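## Task

On the recessed shelving section at the far end of the aisle, a small red foam block sits on one shelf, and a small cardboard box is on the desk. Exchange them: put the cardboard box on that same shelf and the red foam block on the desk. The robot must not tip over or finish leaning, and both objects must stay in place by themselves at the end, not because the robot is holding them.

## Robot and tools

ROBOT. A Hello Robot Stretch 4 with one arm: an omni-wheel base, a vertical mast whose lift carries a horizontal arm that telescopes forward, a wrist with yaw, pitch and roll joints, and a two-finger gripper. It stands about 1.6 m tall; the base edge lies within 0.23 m of the base origin. Loose objects may occasionally get a small nudge from outside.

FRAMES. Base frame: origin on the floor beneath the base centre, x ahead, y to the robot's left, z up. hand_pose is in this frame and marks a point between the open fingertips; with all wrist joints at 0 its axes line up with the base frame. Its printed position can be a little off. The odometry frame is the base frame where the scene began. base_odometry comes from wheel rotation, so slipping shows up as travel; heading is in radians, left positive, -3.142 to 3.142.

execute_actions. "actions" is a list holding a single action, or empty to just get state and images. "cameras" optionally picks images from head_camera, head_left_camera, head_right_camera, wrist_camera or all; omitted, null or ["all"] returns all, [] returns none. An action contains "base", "joints" or both, optionally "pace" and "contact_limits"; alternatively it is only {"end_of_arm": "enable_torque"}, which re-powers wrist or gripper motors that shut themselves off. All motions of one action start together; no action runs past 15 s.
- "base": exactly one key, a relative move measured from where the base last reported itself. translate_m: metres, forward positive, -2 to 2. strafe_m: metres, left positive, -2 to 2. rotate_rad: radians, counter-clockwise (left) positive, -3.2 to 3.2.
- "joints": a single object keyed by joint name, each value an absolute target. lift_m 0 to 1.2 (metres of height). arm_m 0 to 0.55 (metres of extension). wrist_yaw_rad -1.134 to 4.276 (0 points ahead, positive turns left, 3.14 is stowed, above 3.4 the arm may block). wrist_pitch_rad -1.117 to 4.259 (0 level, 1.57 pointing down). wrist_roll_rad -1.117 to 4.259 (0 keeps fingers level, positive turns clockwise viewed from behind). gripper_m -0.038 to 0.141 (metres between fingertips; negative presses them together). A joint counts as reached within ±0.004 for lift, arm and gripper, ±0.02 for yaw and roll, ±0.05 for pitch. Out-of-range joint targets are clipped and flagged; unknown keys or other bad values reject the call entirely. A joint or base not mentioned may still be driving to an earlier target.
- "pace": "slow", "default", "fast" or "max" (default if absent). Base tops out at 0.1, 0.3, 0.4, 0.6 m/s and 1, 2, 3, 4 rad/s respectively; with the lift above 0.2 these shrink, reaching 0.3 m/s and 1 rad/s at 1.2.
- "contact_limits": only key arm_m, 0 (gentlest) to 0.75 (firmest), default 0.5; the arm stops when it pushes harder.
To unfold at the start, send lift_m 0.4 together with wrist_yaw_rad 0.

wait: seconds 0 to 10; commands nothing, returns state and images. zoom_image: camera plus region [x0, y0, x1, y1] in pixels of that camera's latest full image, origin top left, at most 504 by 504. finished_scene: scene number 1 or 2; irreversible; reports success and gives the next task. A reply with no tool call ends all remaining scenes. If a result reports a stop, later calls in that same reply are skipped. The simulation keeps going while you think; the robot holds the last command.

CAMERAS. head_camera (420x560) sits atop the mast facing ahead and down; turn the base to look around. head_left_camera and head_right_camera (fisheye, 420x672) look more steeply down and show the base and arm. wrist_camera (616x392) looks along the fingers, whose tips appear near the bottom.

RESULTS. joint_positions gives current values. base_status and joint_status: done (for the base, wheels turned the full amount even if slipping), off_target, contact_stop_at_<key>, limit_stop_at_<name>, time_out, torque_fault. on_its_own lists uncommanded events; "held at" is a held target, not a position. lidar_m: 12 rough distances in 30-degree sectors, first straight ahead, going counter-clockwise (4th left, 7th behind, 10th right); "-" means nothing seen or closer than 0.25 m; covers 0.15 m above floor up to robot height, so table tops register; misses glass, thin legs, much behind. wrist_depth_mm: 7x7 grid of median depths from top left, 100 to 2000 mm, includes the robot's own body. turned_by_wheels vs turned_by_imu differing by over about 0.1 rad signals a bump or slip; heading error is roughly their difference. base_tilt in degrees, forward and right positive, with a fixed bias up to about 1.5. motor_effort is percent of maximum, positive toward larger joint values, bracket is the peak; for wheel_0, wheel_1, wheel_2 positive turns the base right. A rest effort outside its normal range means pushing or carrying.

GRIPPING. Command gripper_m below the object's width; going further below squeezes harder and pulls the object toward the wrist by up to a third of that shortfall, while opening pushes it back out. Neither the reading nor "done" proves a grasp; at commanded values of 0 or above a firm hold shows as a clear gripper effort change. If fingertips jam on a surface, raise the lift.

AVOID. Tilting the gripper up (pitch below -0.2) while rolled (roll below -0.4 or above 4) risks limit_stop_at_own_body; afterwards lift and arm may go slack. Driving or turning with over 1 kg held and arm_m above 0.2 can tip the robot, especially at fast or max; sustained pushing or pulling, a high gripper or high contact limit also risk tipping. Past 6 degrees of lean, limit_stop_at_tilt makes lift, arm and wheels slack. After a contact stop the part goes slack (a loaded lift can sink, wheels can roll); moving it again restores hold. Wrist motors straining (gripper pressed by base or arm, or over about 2 kg in a level gripper) cause torque_fault and go limp until enable_torque. Do not drop, slam, hit or shove objects hard.

Each tool is called after "Call:" as a command line: name --argument value for each argument, lists and objects as JSON in quotes; but a table of rows of numbers goes row by row, as --pt "numbers of a row", without its own name.

## Session

I'll start by looking at the current state and the camera images.

Call:
execute_actions --actions '[]'

Scene clock: 0.00 s.
base_odometry: x=+0.000 y=+0.000 heading=+0.000 (m, m, rad; odometry frame)
turned_by_wheels: +0.000 (rad since the last result)
turned_by_imu: +0.000 (rad since the last result)
base_tilt: forward=-0.1 right=-0.6 (deg)
lidar_m: 1.01 1.48 0.64 0.68 1.37 2.79 1.98 1.53 1.49 1.27 0.99 0.96
base_status: not commanded
joint_positions: lift_m=+0.184 arm_m=+0.001 wrist_yaw_rad=+3.201 wrist_pitch_rad=-0.007 wrist_roll_rad=+0.014 gripper_m=+0.057
joint_status: not commanded
motor_effort: lift_m=+18 arm_m=-1 wrist_yaw_rad=-2 wrist_pitch_rad=-6 wrist_roll_rad=+2 gripper_m=+0 wheel_0=+0 wheel_1=+0 wheel_2=+0 (%)
hand_pose: x=-0.1212 y=+0.0701 z=+0.3646 quat_wxyz=(-0.030, +0.003, +0.007, +1.000) (m; base frame)
wrist_depth_mm: - 139 258 - - - - / - 113 139 - - - - / - 118 138 - - - - / 122 137 191 - - - - / - - - - - - - / 1308 1537 211 1618 1397 1756 1808 / 946 878 946 161 917 1098 1118
pictures: head_camera, head_left_camera, head_right_camera, wrist_camera
Images, in order (width x height): head_camera 420x560, head_left_camera 420x672, head_right_camera 420x672, wrist_camera 616x392.

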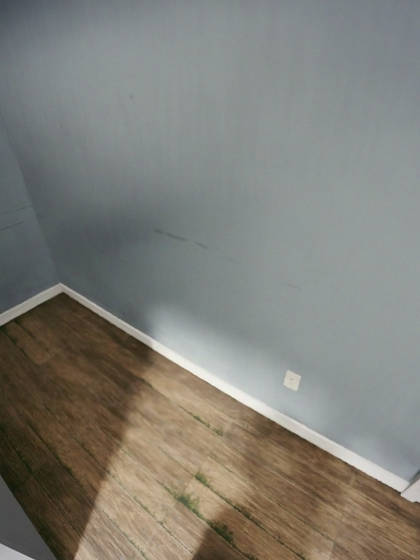

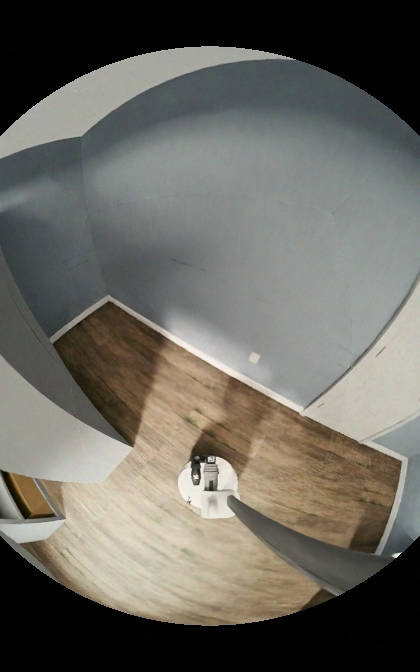

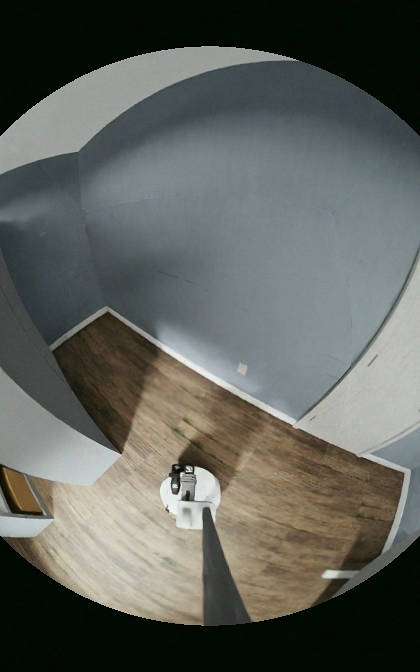

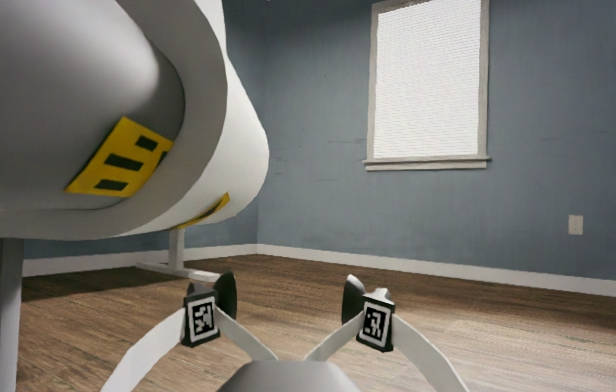

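Call:
execute_actions --actions '[{"base": {"rotate_rad": 2.0}, "pace": "fast"}]' --cameras '["head_camera", "head_left_camera", "head_right_camera"]'

Scene clock: 2.10 s.
base_odometry: x=+0.000 y=+0.000 heading=+2.000 (m, m, rad; odometry frame)
turned_by_wheels: +2.000 (rad since the last result)
turned_by_imu: +1.965 (rad since the last result)
base_tilt: forward=-0.1 right=-0.5 (deg)
lidar_m: 0.87 2.76 2.19 1.57 1.50 1.43 1.03 0.95 0.98 1.31 0.71 0.65
base_status: done
joint_positions: lift_m=+0.184 arm_m=+0.001 wrist_yaw_rad=+3.201 wrist_pitch_rad=-0.007 wrist_roll_rad=+0.014 gripper_m=+0.057
joint_status: not commanded
motor_effort: lift_m=+19(18) arm_m=-1(1) wrist_yaw_rad=+3(1) wrist_pitch_rad=-6(7) wrist_roll_rad=+1(2) gripper_m=-3(3) wheel_0=+1(7) wheel_1=+1(12) wheel_2=+2(8) (%)
hand_pose: x=-0.1212 y=+0.0701 z=+0.3646 quat_wxyz=(-0.030, +0.003, +0.007, +1.000) (m; base frame)
wrist_depth_mm: - 139 260 1281 1499 1863 - / - 113 139 1281 1499 1863 - / - 117 138 1281 1499 1863 - / 123 137 191 1281 1499 1808 - / 878 991 1118 1281 1499 1808 - / 891 991 211 1255 1397 1756 1808 / 878 878 946 160 946 1098 1118
pictures: head_camera, head_left_camera, head_right_camera
Images, in order (width x height): head_camera 420x560, head_left_camera 420x672, head_right_camera 420x672.

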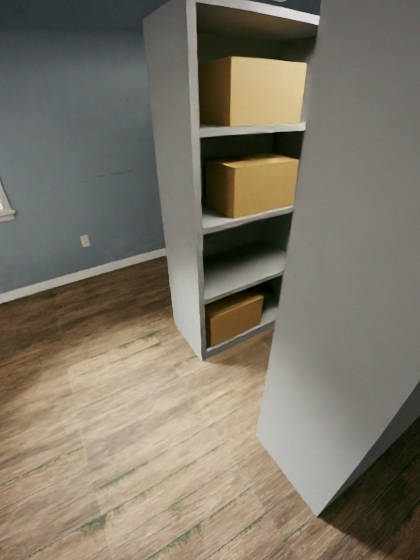

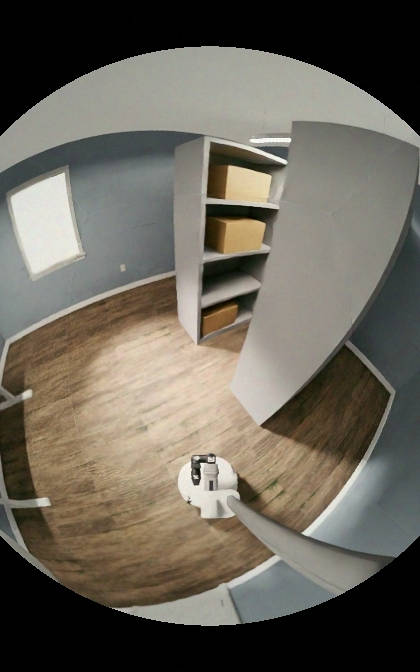

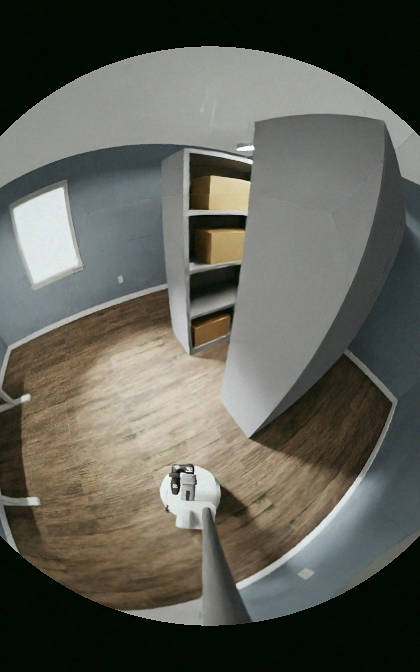

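Call:
execute_actions --actions '[{"base": {"rotate_rad": 1.6}, "pace": "fast"}]' --cameras '["head_camera", "head_left_camera", "head_right_camera"]'

Scene clock: 4.20 s.
base_odometry: x=+0.000 y=+0.000 heading=-2.683 (m, m, rad; odometry frame)
turned_by_wheels: +1.600 (rad since the last result)
turned_by_imu: +1.572 (rad since the last result)
base_tilt: forward=-0.1 right=-0.6 (deg)
lidar_m: 1.57 1.49 1.41 1.01 0.97 1.00 1.34 0.64 0.65 0.88 2.78 2.16
base_status: done
joint_positions: lift_m=+0.184 arm_m=+0.001 wrist_yaw_rad=+3.201 wrist_pitch_rad=-0.007 wrist_roll_rad=+0.014 gripper_m=+0.057
joint_status: not commanded
motor_effort: lift_m=+18(19) arm_m=-1(1) wrist_yaw_rad=+1(0) wrist_pitch_rad=-6(6) wrist_roll_rad=+1(1) gripper_m=-4(3) wheel_0=-1(10) wheel_1=-2(9) wheel_2=-1(11) (%)
hand_pose: x=-0.1212 y=+0.0701 z=+0.3646 quat_wxyz=(-0.030, +0.003, +0.007, +1.000) (m; base frame)
wrist_depth_mm: - 139 259 1863 1366 1060 891 / - 113 139 1808 1366 1060 878 / - 118 138 1808 1336 1060 878 / 122 137 191 1808 1308 1042 866 / - - - 1756 1281 1025 854 / 1308 1499 211 1537 1160 1025 854 / 946 891 946 161 931 960 842
pictures: head_camera, head_left_camera, head_right_camera
Images, in order (width x height): head_camera 420x560, head_left_camera 420x672, head_right_camera 420x672.

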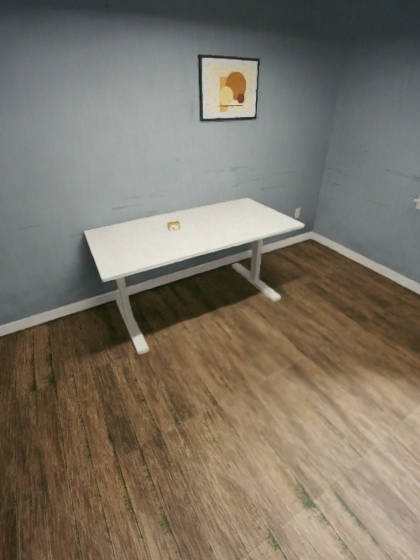

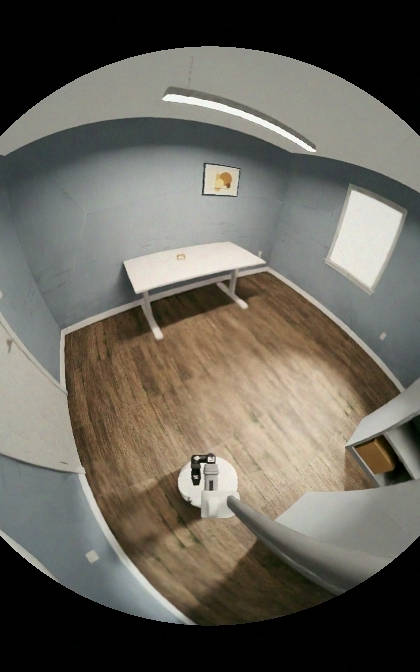

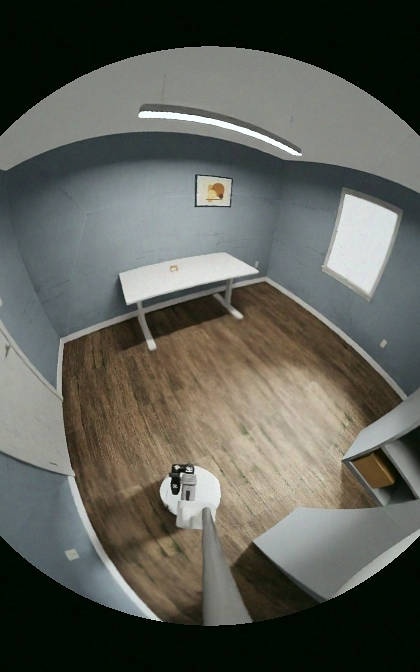

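Call:
zoom_image --camera "head_camera" --region '[80, 180, 320, 300]'

Region (80, 180, 320, 300) of head_camera's 420x560 image, scaled by 2.100, with more detail than that image has.

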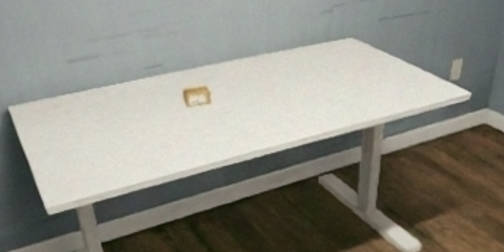

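Call:
execute_actions --actions '[{"base": {"translate_m": 1.0}, "joints": {"lift_m": 0.7, "wrist_yaw_rad": 0.0, "wrist_pitch_rad": 0.0, "gripper_m": 0.13}, "pace": "max"}]'

Scene clock: 8.77 s.
base_odometry: x=-0.897 y=-0.443 heading=-2.683 (m, m, rad; odometry frame)
turned_by_wheels: +0.000 (rad since the last result)
turned_by_imu: -0.001 (rad since the last result)
base_tilt: forward=+0.0 right=-0.6 (deg)
lidar_m: 0.64 0.62 0.64 1.55 1.46 1.51 2.08 1.48 1.64 2.39 2.22 0.92
base_status: done
joint_positions: lift_m=+0.700 arm_m=+0.001 wrist_yaw_rad=+0.000 wrist_pitch_rad=+0.002 wrist_roll_rad=+0.014 gripper_m=+0.130
joint_status: all done
motor_effort: lift_m=+20(24) arm_m=-1(1) wrist_yaw_rad=+1(2) wrist_pitch_rad=-6(7) wrist_roll_rad=+1(1) gripper_m=-1(1) wheel_0=+0(10) wheel_1=+1(8) wheel_2=+2(12) (%)
hand_pose: x=+0.4605 y=-0.0874 z=+0.8775 quat_wxyz=(+1.000, +0.007, +0.001, +0.000) (m; base frame)
wrist_depth_mm: 1025 1160 1281 1499 1808 - 1808 / 1042 1160 1336 1537 1808 - 1808 / 1042 1160 1308 1537 1808 - 1808 / 1042 1182 1366 1537 1808 - 1808 / 1042 1138 1308 1464 1808 - 1808 / 699 203 759 788 723 1921 1808 / 473 455 492 153 1808 - 1756
pictures: head_camera, head_left_camera, head_right_camera, wrist_camera
Images, in order (width x height): head_camera 420x560, head_left_camera 420x672, head_right_camera 420x672, wrist_camera 616x392.

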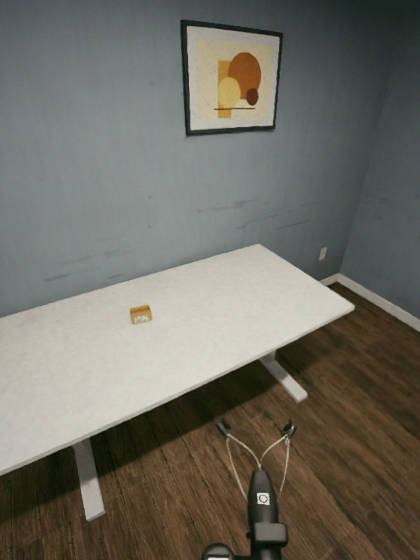

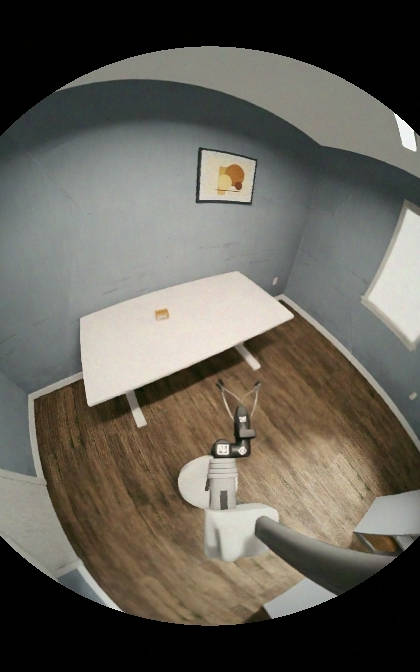

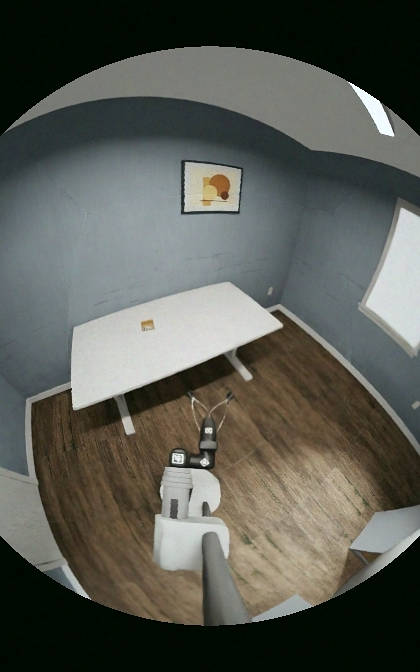

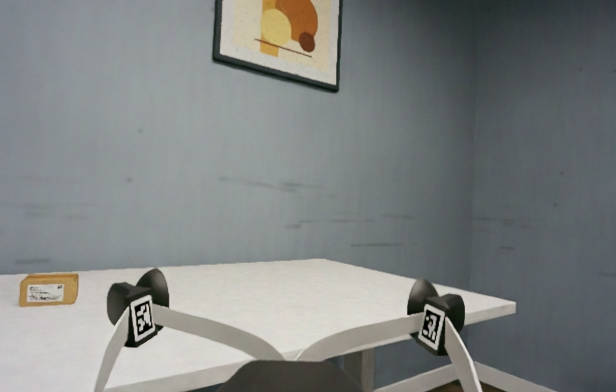

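Call:
zoom_image --camera "head_camera" --region '[100, 280, 190, 350]'

Call:
zoom_image --camera "wrist_camera" --region '[0, 250, 140, 330]'

Region (100, 280, 190, 350) of head_camera's 420x560 image, scaled by 5.600, with more detail than that image has.

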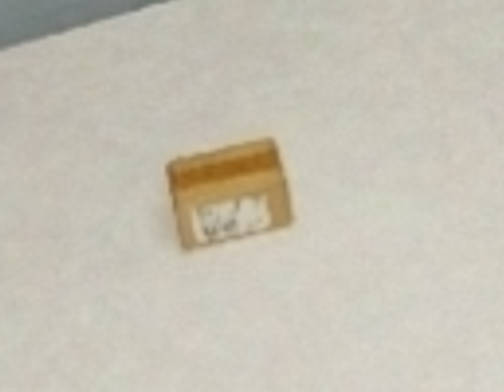

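Region (0, 250, 140, 330) of wrist_camera's 616x392 image, scaled by 3.600; it fills the top 288 rows of this view, and the rest is white.

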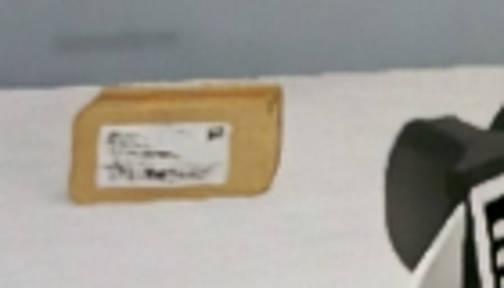

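Call:
execute_actions --actions '[{"base": {"rotate_rad": 0.41}, "joints": {"lift_m": 0.72, "wrist_pitch_rad": 0.35, "gripper_m": 0.141, "arm_m": 0.2}, "pace": "fast"}]' --cameras '["head_camera", "wrist_camera"]'

Scene clock: 12.00 s.
base_odometry: x=-0.897 y=-0.443 heading=-2.273 (m, m, rad; odometry frame)
turned_by_wheels: +0.409 (rad since the last result)
turned_by_imu: +0.403 (rad since the last result)
base_tilt: forward=-0.1 right=-0.6 (deg)
lidar_m: 0.61 0.64 1.65 1.47 1.49 1.88 1.47 1.64 1.85 2.21 1.05 0.69
base_status: done
joint_positions: lift_m=+0.720 arm_m=+0.199 wrist_yaw_rad=+0.000 wrist_pitch_rad=+0.352 wrist_roll_rad=+0.014 gripper_m=+0.141
joint_status: all done
motor_effort: lift_m=+21(22) arm_m=+5(7) wrist_yaw_rad=+1(1) wrist_pitch_rad=-6(2) wrist_roll_rad=+1(1) gripper_m=+1(1) wheel_0=-2(8) wheel_1=-3(9) wheel_2=-2(10) (%)
hand_pose: x=+0.6410 y=-0.0874 z=+0.7986 quat_wxyz=(+0.985, +0.007, +0.175, -0.001) (m; base frame)
wrist_depth_mm: 831 854 904 931 960 1008 1042 / 866 891 917 960 991 1060 1098 / 878 904 946 976 1042 1098 1160 / 559 585 609 621 654 683 707 / 407 421 433 442 455 473 484 / 320 202 336 343 332 342 364 / 263 262 264 148 281 289 303
pictures: head_camera, wrist_camera
Images, in order (width x height): head_camera 420x560, wrist_camera 616x392.

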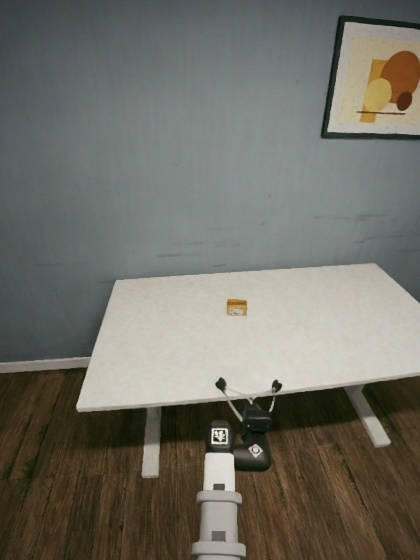

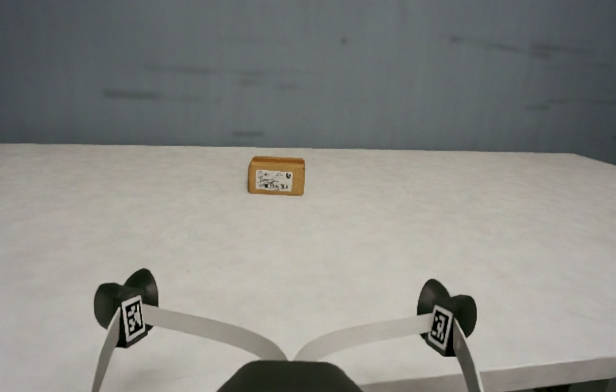

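Call:
execute_actions --actions '[{"base": {"translate_m": 0.15}, "joints": {"lift_m": 0.69, "arm_m": 0.33}, "pace": "fast"}]' --cameras '["head_camera", "wrist_camera"]'

Scene clock: 14.37 s.
base_odometry: x=-0.994 y=-0.557 heading=-2.273 (m, m, rad; odometry frame)
turned_by_wheels: +0.000 (rad since the last result)
turned_by_imu: +0.001 (rad since the last result)
base_tilt: forward=+0.0 right=-0.6 (deg)
lidar_m: 0.47 0.48 0.59 1.47 1.50 1.92 1.63 1.78 2.45 2.22 0.79 0.52
base_status: done
joint_positions: lift_m=+0.690 arm_m=+0.329 wrist_yaw_rad=+0.000 wrist_pitch_rad=+0.352 wrist_roll_rad=+0.014 gripper_m=+0.141
joint_status: all done
motor_effort: lift_m=+15(20) arm_m=+4(6) wrist_yaw_rad=+0(1) wrist_pitch_rad=-6(6) wrist_roll_rad=+1(1) gripper_m=+1(1) wheel_0=+1(9) wheel_1=+1(9) wheel_2=+2(11) (%)
hand_pose: x=+0.7710 y=-0.0874 z=+0.7690 quat_wxyz=(+0.985, +0.007, +0.175, -0.001) (m; base frame)
wrist_depth_mm: 603 621 640 668 699 723 768 / 621 647 676 699 732 768 798 / 634 668 707 741 759 809 854 / 480 496 508 504 554 585 609 / 347 357 345 351 392 402 410 / 273 202 286 291 283 291 310 / 224 222 224 148 239 236 249
pictures: head_camera, wrist_camera
Images, in order (width x height): head_camera 420x560, wrist_camera 616x392.

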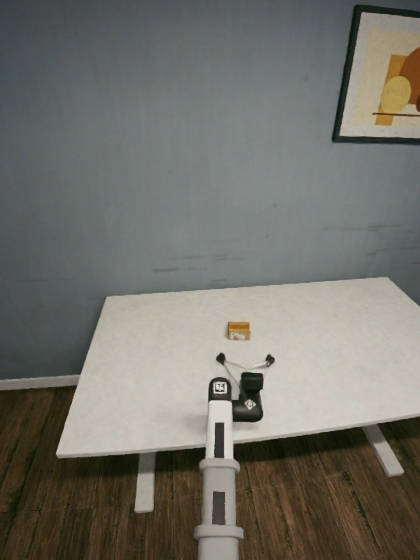

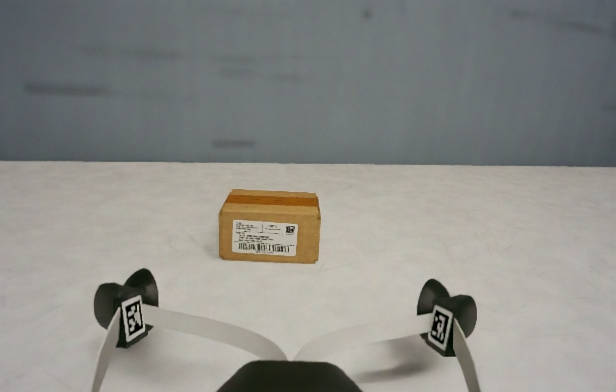

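Call:
execute_actions --actions '[{"base": {"strafe_m": 0.015}, "joints": {"lift_m": 0.663, "arm_m": 0.495}}]' --cameras '["head_camera", "wrist_camera"]'

Scene clock: 16.93 s.
base_odometry: x=-0.982 y=-0.567 heading=-2.273 (m, m, rad; odometry frame)
turned_by_wheels: +0.000 (rad since the last result)
turned_by_imu: +0.001 (rad since the last result)
base_tilt: forward=-0.1 right=-0.6 (deg)
lidar_m: 0.47 0.46 0.60 1.46 1.49 1.88 1.62 1.77 2.49 2.21 0.79 0.52
base_status: done
joint_positions: lift_m=+0.663 arm_m=+0.494 wrist_yaw_rad=-0.001 wrist_pitch_rad=+0.349 wrist_roll_rad=+0.014 gripper_m=+0.141
joint_status: all done
motor_effort: lift_m=+13(14) arm_m=+5(5) wrist_yaw_rad=+3(3) wrist_pitch_rad=+3(5) wrist_roll_rad=+1(1) gripper_m=-1(1) wheel_0=-1(8) wheel_1=+2(8) wheel_2=+0(1) (%)
hand_pose: x=+0.9361 y=-0.0876 z=+0.7430 quat_wxyz=(+0.985, +0.007, +0.174, -0.001) (m; base frame)
wrist_depth_mm: 462 477 496 521 539 564 591 / 480 500 517 549 569 591 621 / 500 521 544 569 591 627 654 / 415 433 449 466 484 512 530 / 300 309 228 217 338 347 355 / 235 195 178 180 200 251 268 / 193 191 186 146 200 204 214
pictures: head_camera, wrist_camera
Images, in order (width x height): head_camera 420x560, wrist_camera 616x392.

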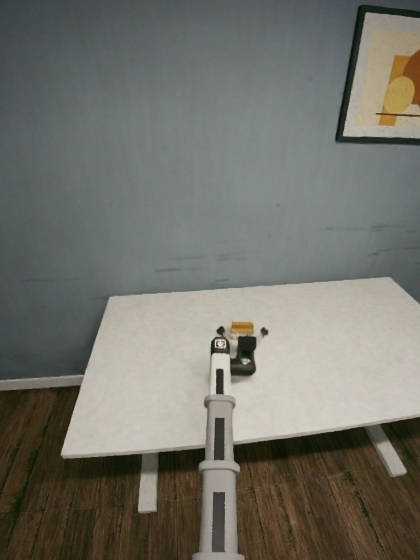

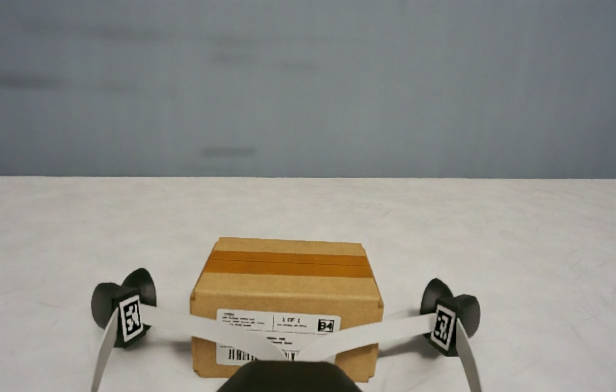

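Call:
execute_actions --actions '[{"joints": {"lift_m": 0.671, "gripper_m": 0.05}}]' --cameras '["wrist_camera"]'

Scene clock: 19.03 s.
base_odometry: x=-0.982 y=-0.567 heading=-2.273 (m, m, rad; odometry frame)
turned_by_wheels: +0.000 (rad since the last result)
turned_by_imu: +0.000 (rad since the last result)
base_tilt: forward=-0.1 right=-0.6 (deg)
lidar_m: 0.47 0.47 0.61 1.44 1.49 1.89 1.63 1.78 2.48 2.23 0.79 0.51
base_status: not commanded
joint_positions: lift_m=+0.671 arm_m=+0.494 wrist_yaw_rad=+0.000 wrist_pitch_rad=+0.352 wrist_roll_rad=+0.014 gripper_m=+0.050
joint_status: all done
motor_effort: lift_m=+22(22) arm_m=+5(5) wrist_yaw_rad=+0(2) wrist_pitch_rad=-8(9) wrist_roll_rad=+1(1) gripper_m=-22(20) wheel_0=-1(1) wheel_1=+2(2) wheel_2=+0(0) (%)
hand_pose: x=+0.9358 y=-0.0874 z=+0.7494 quat_wxyz=(+0.984, +0.007, +0.175, -0.001) (m; base frame)
wrist_depth_mm: 462 480 500 521 539 564 591 / 480 500 521 544 569 591 621 / 500 521 544 564 591 621 654 / 424 439 455 473 492 512 544 / 307 317 304 218 343 353 364 / 241 235 178 175 191 270 274 / 197 190 182 177 191 208 220
pictures: wrist_camera
Images, in order (width x height): wrist_camera 616x392.

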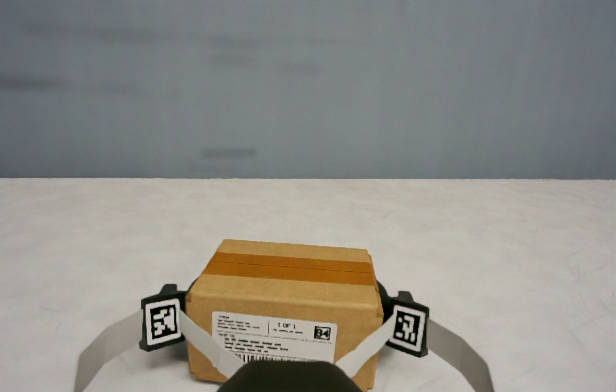

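Call:
execute_actions --actions '[{"joints": {"lift_m": 0.72}, "pace": "fast"}]' --cameras '["wrist_camera"]'

Call:
execute_actions --actions '[{"base": {"rotate_rad": -3.03}, "joints": {"arm_m": 0.0}}]'

Scene clock: 21.20 s.
base_odometry: x=-0.982 y=-0.567 heading=-2.273 (m, m, rad; odometry frame)
turned_by_wheels: +0.000 (rad since the last result)
turned_by_imu: +0.000 (rad since the last result)
base_tilt: forward=-0.1 right=-0.6 (deg)
lidar_m: 0.47 0.49 0.60 1.45 1.49 1.90 1.61 1.78 2.48 2.23 0.77 0.52
base_status: not commanded
joint_positions: lift_m=+0.720 arm_m=+0.494 wrist_yaw_rad=+0.000 wrist_pitch_rad=+0.353 wrist_roll_rad=+0.014 gripper_m=+0.050
joint_status: all done
motor_effort: lift_m=+22(24) arm_m=+5(5) wrist_yaw_rad=+1(3) wrist_pitch_rad=-7(8) wrist_roll_rad=+1(1) gripper_m=-20(22) wheel_0=-1(1) wheel_1=+2(2) wheel_2=+0(0) (%)
hand_pose: x=+0.9358 y=-0.0874 z=+0.7983 quat_wxyz=(+0.984, +0.007, +0.175, -0.001) (m; base frame)
wrist_depth_mm: 459 480 500 517 539 564 591 / 477 504 517 544 569 591 621 / 500 517 544 569 597 621 654 / 517 539 564 591 621 654 683 / 404 415 397 218 452 466 480 / 317 307 178 175 190 353 359 / 259 250 182 177 191 273 290
pictures: wrist_camera
Images, in order (width x height): wrist_camera 616x392.

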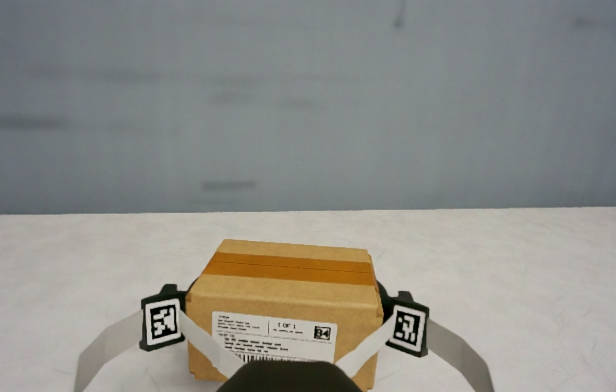

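Scene clock: 24.00 s.
base_odometry: x=-0.982 y=-0.567 heading=+0.981 (m, m, rad; odometry frame)
turned_by_wheels: -3.029 (rad since the last result)
turned_by_imu: -2.975 (rad since the last result)
base_tilt: forward=-0.1 right=-0.6 (deg)
lidar_m: 1.63 1.76 2.34 2.21 0.71 0.50 0.47 0.49 1.55 1.45 1.53 2.10
base_status: done
joint_positions: lift_m=+0.720 arm_m=+0.002 wrist_yaw_rad=+0.000 wrist_pitch_rad=+0.353 wrist_roll_rad=+0.014 gripper_m=+0.050
joint_status: all done
motor_effort: lift_m=+21(21) arm_m=-4(5) wrist_yaw_rad=+0(3) wrist_pitch_rad=-9(10) wrist_roll_rad=+1(1) gripper_m=-21(19) wheel_0=+3(6) wheel_1=+3(6) wheel_2=+1(10) (%)
hand_pose: x=+0.4433 y=-0.0875 z=+0.7983 quat_wxyz=(+0.984, +0.007, +0.176, -0.001) (m; base frame)
wrist_depth_mm: 1255 - - 1281 - - 1863 / 1281 - - 1336 - - 1863 / 1336 - - 1366 - - 1863 / 1397 - - 1430 - - 1863 / 1430 1808 1499 218 - - 1808 / 1430 1397 178 176 191 1618 1661 / 1182 1138 182 177 191 1255 1308
pictures: head_camera, head_left_camera, head_right_camera, wrist_camera
Images, in order (width x height): head_camera 420x560, head_left_camera 420x672, head_right_camera 420x672, wrist_camera 616x392.

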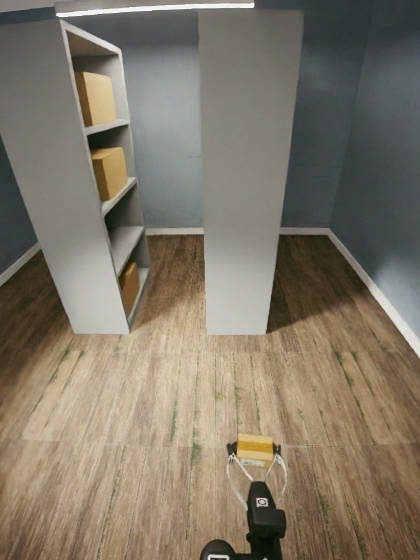

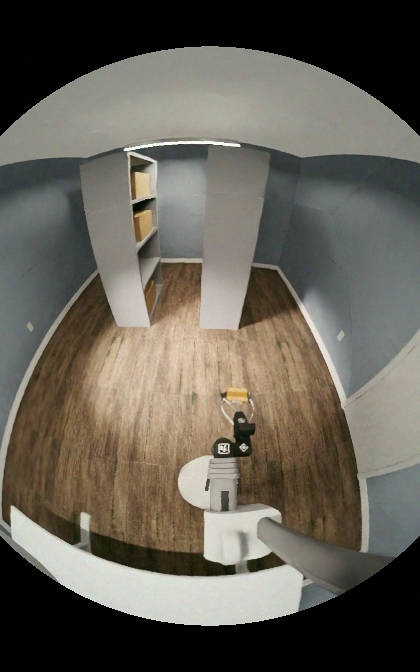

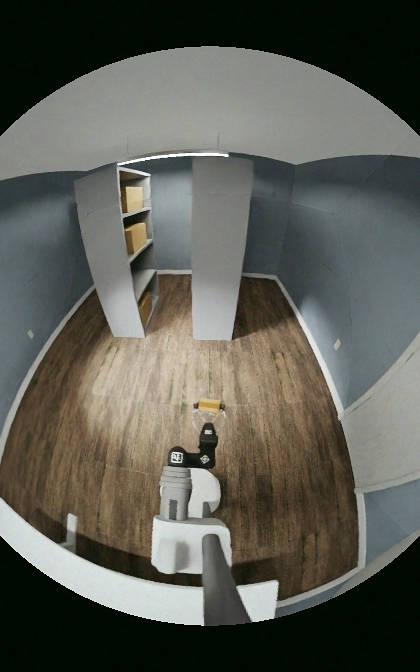

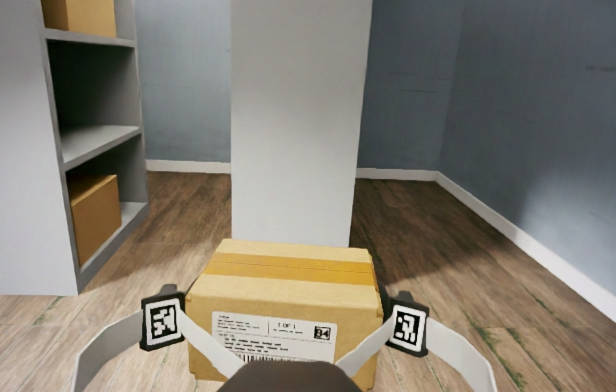

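Call:
execute_actions --actions '[{"base": {"strafe_m": 0.38}, "joints": {"lift_m": 0.4}, "pace": "fast"}]' --cameras '["head_camera", "head_left_camera"]'

Scene clock: 27.33 s.
base_odometry: x=-1.298 y=-0.356 heading=+0.981 (m, m, rad; odometry frame)
turned_by_wheels: +0.000 (rad since the last result)
turned_by_imu: +0.001 (rad since the last result)
base_tilt: forward=-0.1 right=-0.6 (deg)
lidar_m: 1.65 1.69 1.94 1.84 0.70 0.49 0.48 0.50 0.69 1.82 1.92 1.69
base_status: done
joint_positions: lift_m=+0.400 arm_m=+0.002 wrist_yaw_rad=+0.000 wrist_pitch_rad=+0.353 wrist_roll_rad=+0.014 gripper_m=+0.050
joint_status: all done
motor_effort: lift_m=+16(19) arm_m=-4(4) wrist_yaw_rad=+1(2) wrist_pitch_rad=-8(8) wrist_roll_rad=+1(1) gripper_m=-21(22) wheel_0=+0(12) wheel_1=+2(14) wheel_2=+0(0) (%)
hand_pose: x=+0.4433 y=-0.0874 z=+0.4787 quat_wxyz=(+0.984, +0.007, +0.176, -0.001) (m; base frame)
wrist_depth_mm: 1205 1229 - - 1281 - - / 1255 1281 - - 1308 - - / 1308 1336 - - 1397 - - / 1397 1430 1708 1661 1464 - - / 1205 1229 1182 219 1336 1397 1397 / 946 917 178 175 191 1042 1078 / 768 750 182 177 191 809 854
pictures: head_camera, head_left_camera
Images, in order (width x height): head_camera 420x560, head_left_camera 420x672.

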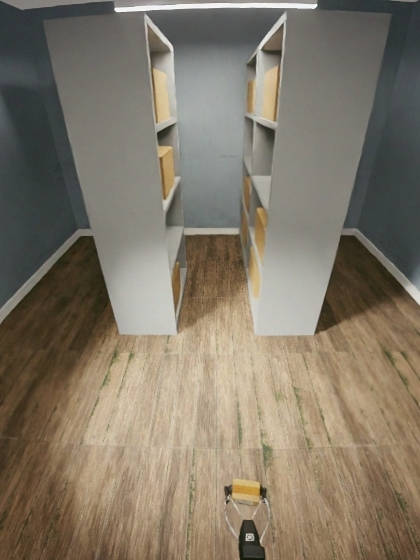

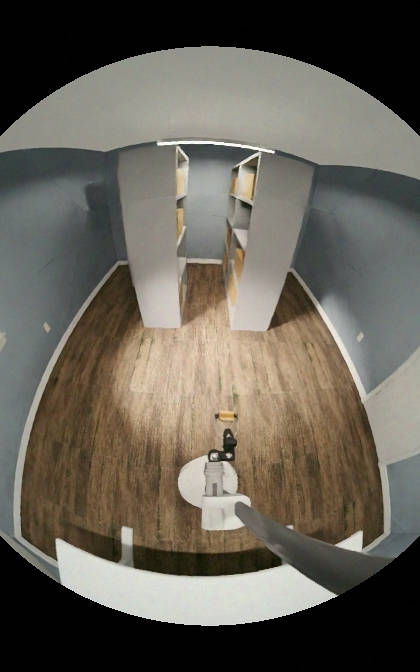

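Call:
execute_actions --actions '[{"base": {"translate_m": 1.35}, "pace": "max"}]' --cameras '["head_camera", "head_left_camera", "head_right_camera"]'

Scene clock: 31.60 s.
base_odometry: x=-0.547 y=+0.766 heading=+0.981 (m, m, rad; odometry frame)
turned_by_wheels: +0.000 (rad since the last result)
turned_by_imu: -0.002 (rad since the last result)
base_tilt: forward=-0.1 right=-0.5 (deg)
lidar_m: 1.03 0.49 0.44 1.90 1.97 1.89 1.85 1.89 1.93 1.85 0.41 0.38
base_status: done
joint_positions: lift_m=+0.400 arm_m=+0.002 wrist_yaw_rad=+0.000 wrist_pitch_rad=+0.353 wrist_roll_rad=+0.014 gripper_m=+0.050
joint_status: not commanded
motor_effort: lift_m=+16(17) arm_m=-4(4) wrist_yaw_rad=+3(1) wrist_pitch_rad=-8(8) wrist_roll_rad=+1(1) gripper_m=-23(21) wheel_0=-1(10) wheel_1=+1(12) wheel_2=+2(11) (%)
hand_pose: x=+0.4433 y=-0.0874 z=+0.4787 quat_wxyz=(+0.984, +0.007, +0.176, -0.001) (m; base frame)
wrist_depth_mm: 798 1708 1661 1708 842 397 296 / 820 1708 1756 1756 866 394 287 / 878 1863 1863 1808 917 379 286 / 904 1661 1756 1708 842 723 271 / 960 1160 1182 218 654 597 544 / 831 917 178 175 191 504 517 / 707 741 182 177 191 525 539
pictures: head_camera, head_left_camera, head_right_camera
Images, in order (width x height): head_camera 420x560, head_left_camera 420x672, head_right_camera 420x672.

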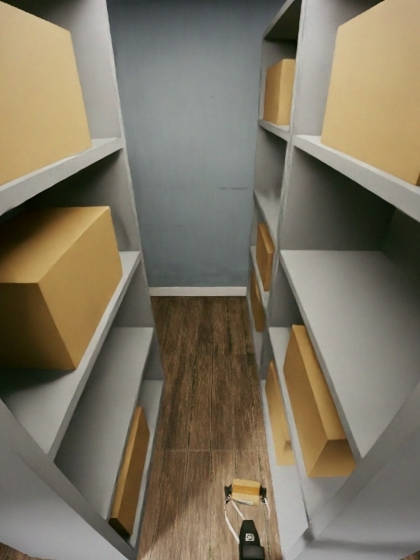

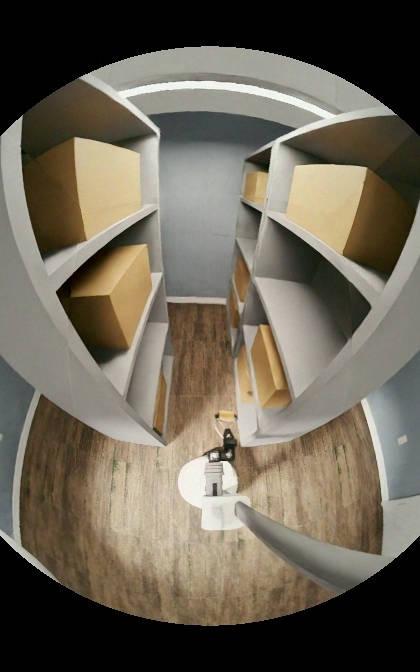

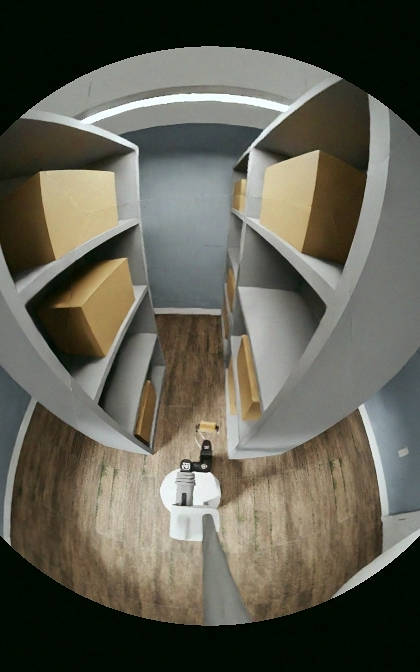

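Call:
execute_actions --actions '[{"base": {"strafe_m": 0.05}, "pace": "fast"}]' --cameras '[]'

Call:
execute_actions --actions '[{"base": {"translate_m": 1.1}, "pace": "fast"}]' --cameras '["head_camera", "head_left_camera", "head_right_camera"]'

Scene clock: 34.03 s.
base_odometry: x=-0.589 y=+0.794 heading=+0.981 (m, m, rad; odometry frame)
turned_by_wheels: +0.000 (rad since the last result)
turned_by_imu: +0.001 (rad since the last result)
base_tilt: forward=-0.1 right=-0.5 (deg)
lidar_m: 1.17 0.42 0.39 1.85 1.93 1.91 1.86 1.92 1.99 1.90 0.43 0.45
base_status: done
joint_positions: lift_m=+0.400 arm_m=+0.002 wrist_yaw_rad=+0.000 wrist_pitch_rad=+0.353 wrist_roll_rad=+0.014 gripper_m=+0.050
joint_status: not commanded
motor_effort: lift_m=+16(16) arm_m=-4(4) wrist_yaw_rad=+0(1) wrist_pitch_rad=-9(10) wrist_roll_rad=+2(1) gripper_m=-19(22) wheel_0=+3(12) wheel_1=-1(13) wheel_2=+0(1) (%)
hand_pose: x=+0.4433 y=-0.0874 z=+0.4787 quat_wxyz=(+0.984, +0.007, +0.176, -0.001) (m; base frame)
wrist_depth_mm: 798 1661 1708 1708 854 492 357 / 809 1708 1756 1808 891 488 357 / 878 1808 1863 1863 931 459 353 / 917 1464 1808 1708 960 809 327 / 946 1025 1182 218 741 597 609 / 788 809 178 176 191 508 517 / 627 741 182 177 191 525 539
pictures: none
No camera images: the call's "cameras" was empty. Leave "cameras" out to get every camera's image.

Scene clock: 38.07 s.
base_odometry: x=+0.023 y=+1.709 heading=+0.981 (m, m, rad; odometry frame)
turned_by_wheels: +0.000 (rad since the last result)
turned_by_imu: -0.001 (rad since the last result)
base_tilt: forward=-0.1 right=-0.6 (deg)
lidar_m: 1.04 1.09 0.30 0.29 0.30 0.43 3.83 0.45 0.32 0.29 0.32 0.42
base_status: done
joint_positions: lift_m=+0.400 arm_m=+0.002 wrist_yaw_rad=+0.000 wrist_pitch_rad=+0.353 wrist_roll_rad=+0.014 gripper_m=+0.050
joint_status: not commanded
motor_effort: lift_m=+16(16) arm_m=-4(4) wrist_yaw_rad=+1(1) wrist_pitch_rad=-9(8) wrist_roll_rad=+1(1) gripper_m=-22(22) wheel_0=+1(8) wheel_1=+2(11) wheel_2=+1(11) (%)
hand_pose: x=+0.4433 y=-0.0874 z=+0.4787 quat_wxyz=(+0.984, +0.007, +0.176, -0.001) (m; base frame)
wrist_depth_mm: 707 715 732 741 715 445 325 / 741 750 759 768 741 445 324 / 768 788 798 809 788 427 322 / 798 809 831 842 820 798 294 / 842 854 866 217 676 597 597 / 866 878 178 175 190 477 459 / 768 741 182 178 191 379 370
pictures: head_camera, head_left_camera, head_right_camera
Images, in order (width x height): head_camera 420x560, head_left_camera 420x672, head_right_camera 420x672.

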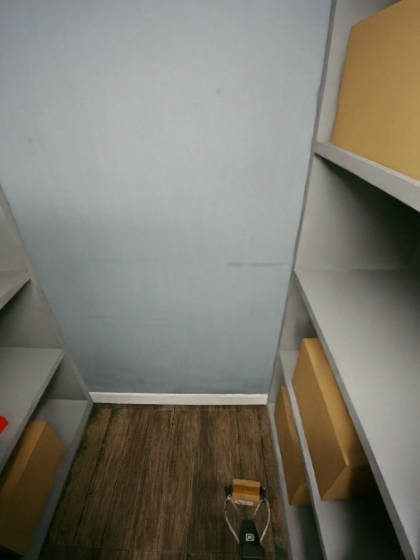

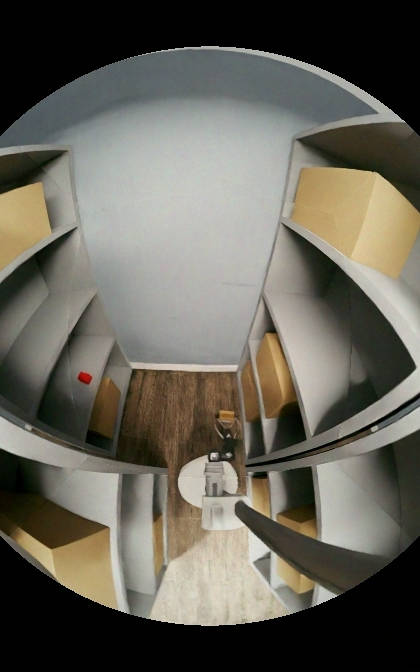

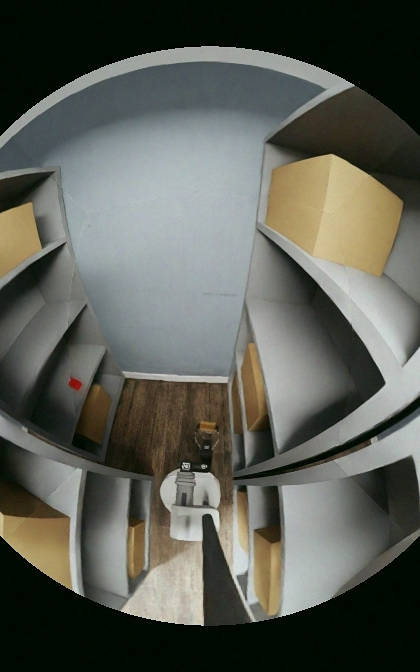

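Call:
execute_actions --actions '[{"base": {"translate_m": 0.33}, "pace": "fast"}]' --cameras '[]'

Call:
execute_actions --actions '[{"base": {"rotate_rad": 1.6}, "joints": {"lift_m": 0.52}}]'

Scene clock: 41.27 s.
base_odometry: x=+0.206 y=+1.983 heading=+0.982 (m, m, rad; odometry frame)
turned_by_wheels: +0.001 (rad since the last result)
turned_by_imu: +0.000 (rad since the last result)
base_tilt: forward=-0.1 right=-0.6 (deg)
lidar_m: 0.71 0.75 0.81 0.75 0.39 0.44 1.17 0.43 0.31 0.28 0.29 0.43
base_status: done
joint_positions: lift_m=+0.400 arm_m=+0.002 wrist_yaw_rad=+0.000 wrist_pitch_rad=+0.353 wrist_roll_rad=+0.014 gripper_m=+0.050
joint_status: not commanded
motor_effort: lift_m=+16(16) arm_m=-5(4) wrist_yaw_rad=+0(0) wrist_pitch_rad=-9(9) wrist_roll_rad=+1(1) gripper_m=-19(20) wheel_0=+1(10) wheel_1=+3(9) wheel_2=+3(12) (%)
hand_pose: x=+0.4433 y=-0.0874 z=+0.4787 quat_wxyz=(+0.984, +0.007, +0.176, -0.001) (m; base frame)
wrist_depth_mm: 418 427 433 439 449 413 410 / 439 445 452 459 466 430 427 / 459 466 473 480 488 439 442 / 477 492 496 504 512 466 297 / 504 512 508 218 530 492 500 / 530 525 178 175 190 508 521 / 559 569 182 177 191 368 370
pictures: none
No camera images: the call's "cameras" was empty. Leave "cameras" out to get every camera's image.

Scene clock: 43.33 s.
base_odometry: x=+0.206 y=+1.983 heading=+2.581 (m, m, rad; odometry frame)
turned_by_wheels: +1.599 (rad since the last result)
turned_by_imu: +1.571 (rad since the last result)
base_tilt: forward=-0.1 right=-0.6 (deg)
lidar_m: 0.76 0.39 0.45 1.17 0.44 0.32 0.29 0.31 0.44 0.70 0.74 0.80
base_status: done
joint_positions: lift_m=+0.520 arm_m=+0.002 wrist_yaw_rad=+0.000 wrist_pitch_rad=+0.353 wrist_roll_rad=+0.014 gripper_m=+0.050
joint_status: all done
motor_effort: lift_m=+22(23) arm_m=-4(4) wrist_yaw_rad=+0(2) wrist_pitch_rad=-9(8) wrist_roll_rad=+1(2) gripper_m=-20(18) wheel_0=-3(6) wheel_1=-3(12) wheel_2=-2(8) (%)
hand_pose: x=+0.4433 y=-0.0874 z=+0.5982 quat_wxyz=(+0.984, +0.007, +0.176, -0.001) (m; base frame)
wrist_depth_mm: 466 627 878 891 904 904 809 / 484 640 917 917 931 946 798 / 504 654 946 960 976 991 788 / 517 549 564 591 609 647 668 / 521 668 854 218 878 1025 759 / 521 580 177 175 190 1025 768 / 500 640 182 177 192 866 768
pictures: head_camera, head_left_camera, head_right_camera, wrist_camera
Images, in order (width x height): head_camera 420x560, head_left_camera 420x672, head_right_camera 420x672, wrist_camera 616x392.

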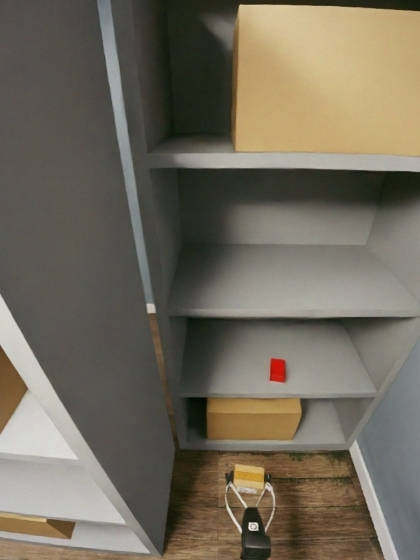

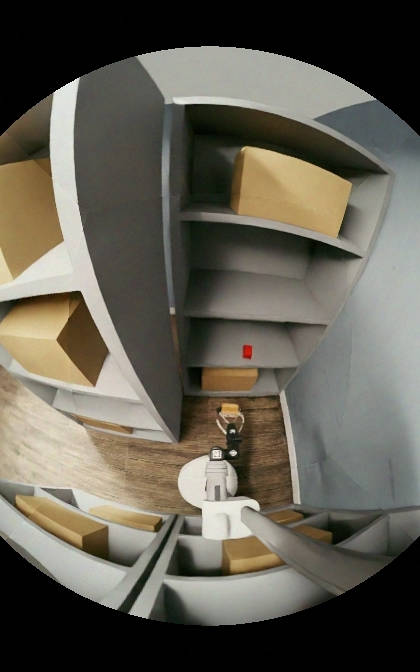

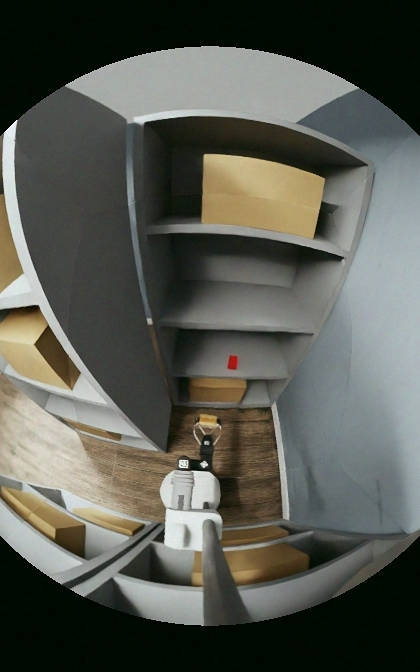

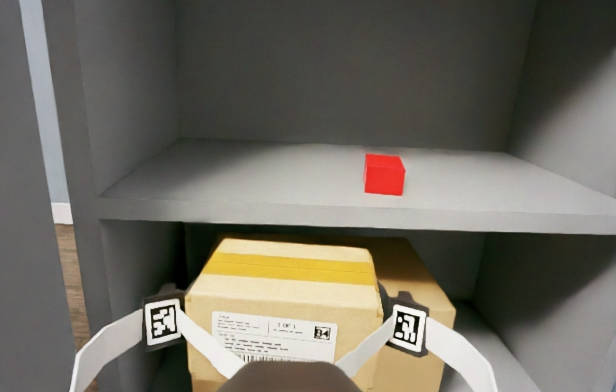

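Call:
execute_actions --actions '[{"base": {"strafe_m": 0.06}, "joints": {"lift_m": 0.55, "arm_m": 0.48}, "pace": "fast"}]' --cameras '["head_camera", "wrist_camera"]'

Scene clock: 46.33 s.
base_odometry: x=+0.174 y=+1.932 heading=+2.581 (m, m, rad; odometry frame)
turned_by_wheels: +0.000 (rad since the last result)
turned_by_imu: +0.001 (rad since the last result)
base_tilt: forward=-0.1 right=-0.6 (deg)
lidar_m: 0.65 0.35 0.44 3.19 0.43 0.31 0.29 0.31 0.43 0.78 0.81 0.80
base_status: done
joint_positions: lift_m=+0.550 arm_m=+0.479 wrist_yaw_rad=+0.000 wrist_pitch_rad=+0.353 wrist_roll_rad=+0.014 gripper_m=+0.050
joint_status: all done
motor_effort: lift_m=+22(23) arm_m=+5(6) wrist_yaw_rad=+0(4) wrist_pitch_rad=-9(9) wrist_roll_rad=+1(1) gripper_m=-21(22) wheel_0=+0(12) wheel_1=+0(13) wheel_2=+0(3) (%)
hand_pose: x=+0.9209 y=-0.0873 z=+0.6283 quat_wxyz=(+0.984, +0.007, +0.175, -0.001) (m; base frame)
wrist_depth_mm: 310 445 455 459 466 466 473 / 315 459 469 480 484 492 492 / 319 488 492 504 508 517 517 / 320 504 521 525 530 539 549 / 324 442 433 218 488 504 517 / 319 334 178 175 191 384 389 / 281 271 182 177 191 296 314
pictures: head_camera, wrist_camera
Images, in order (width x height): head_camera 420x560, wrist_camera 616x392.

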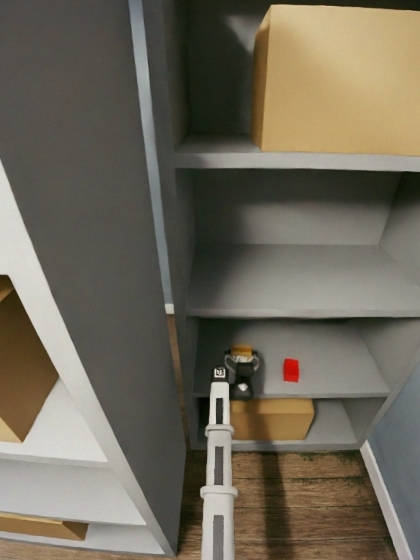

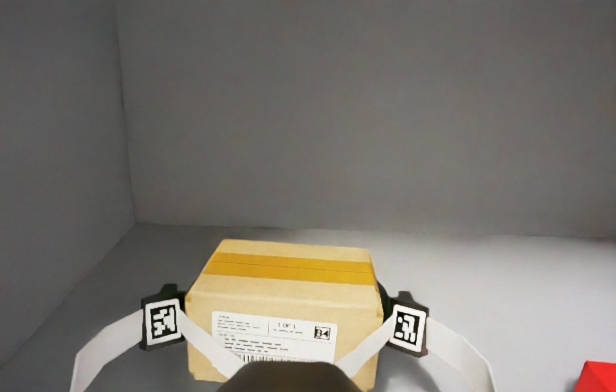

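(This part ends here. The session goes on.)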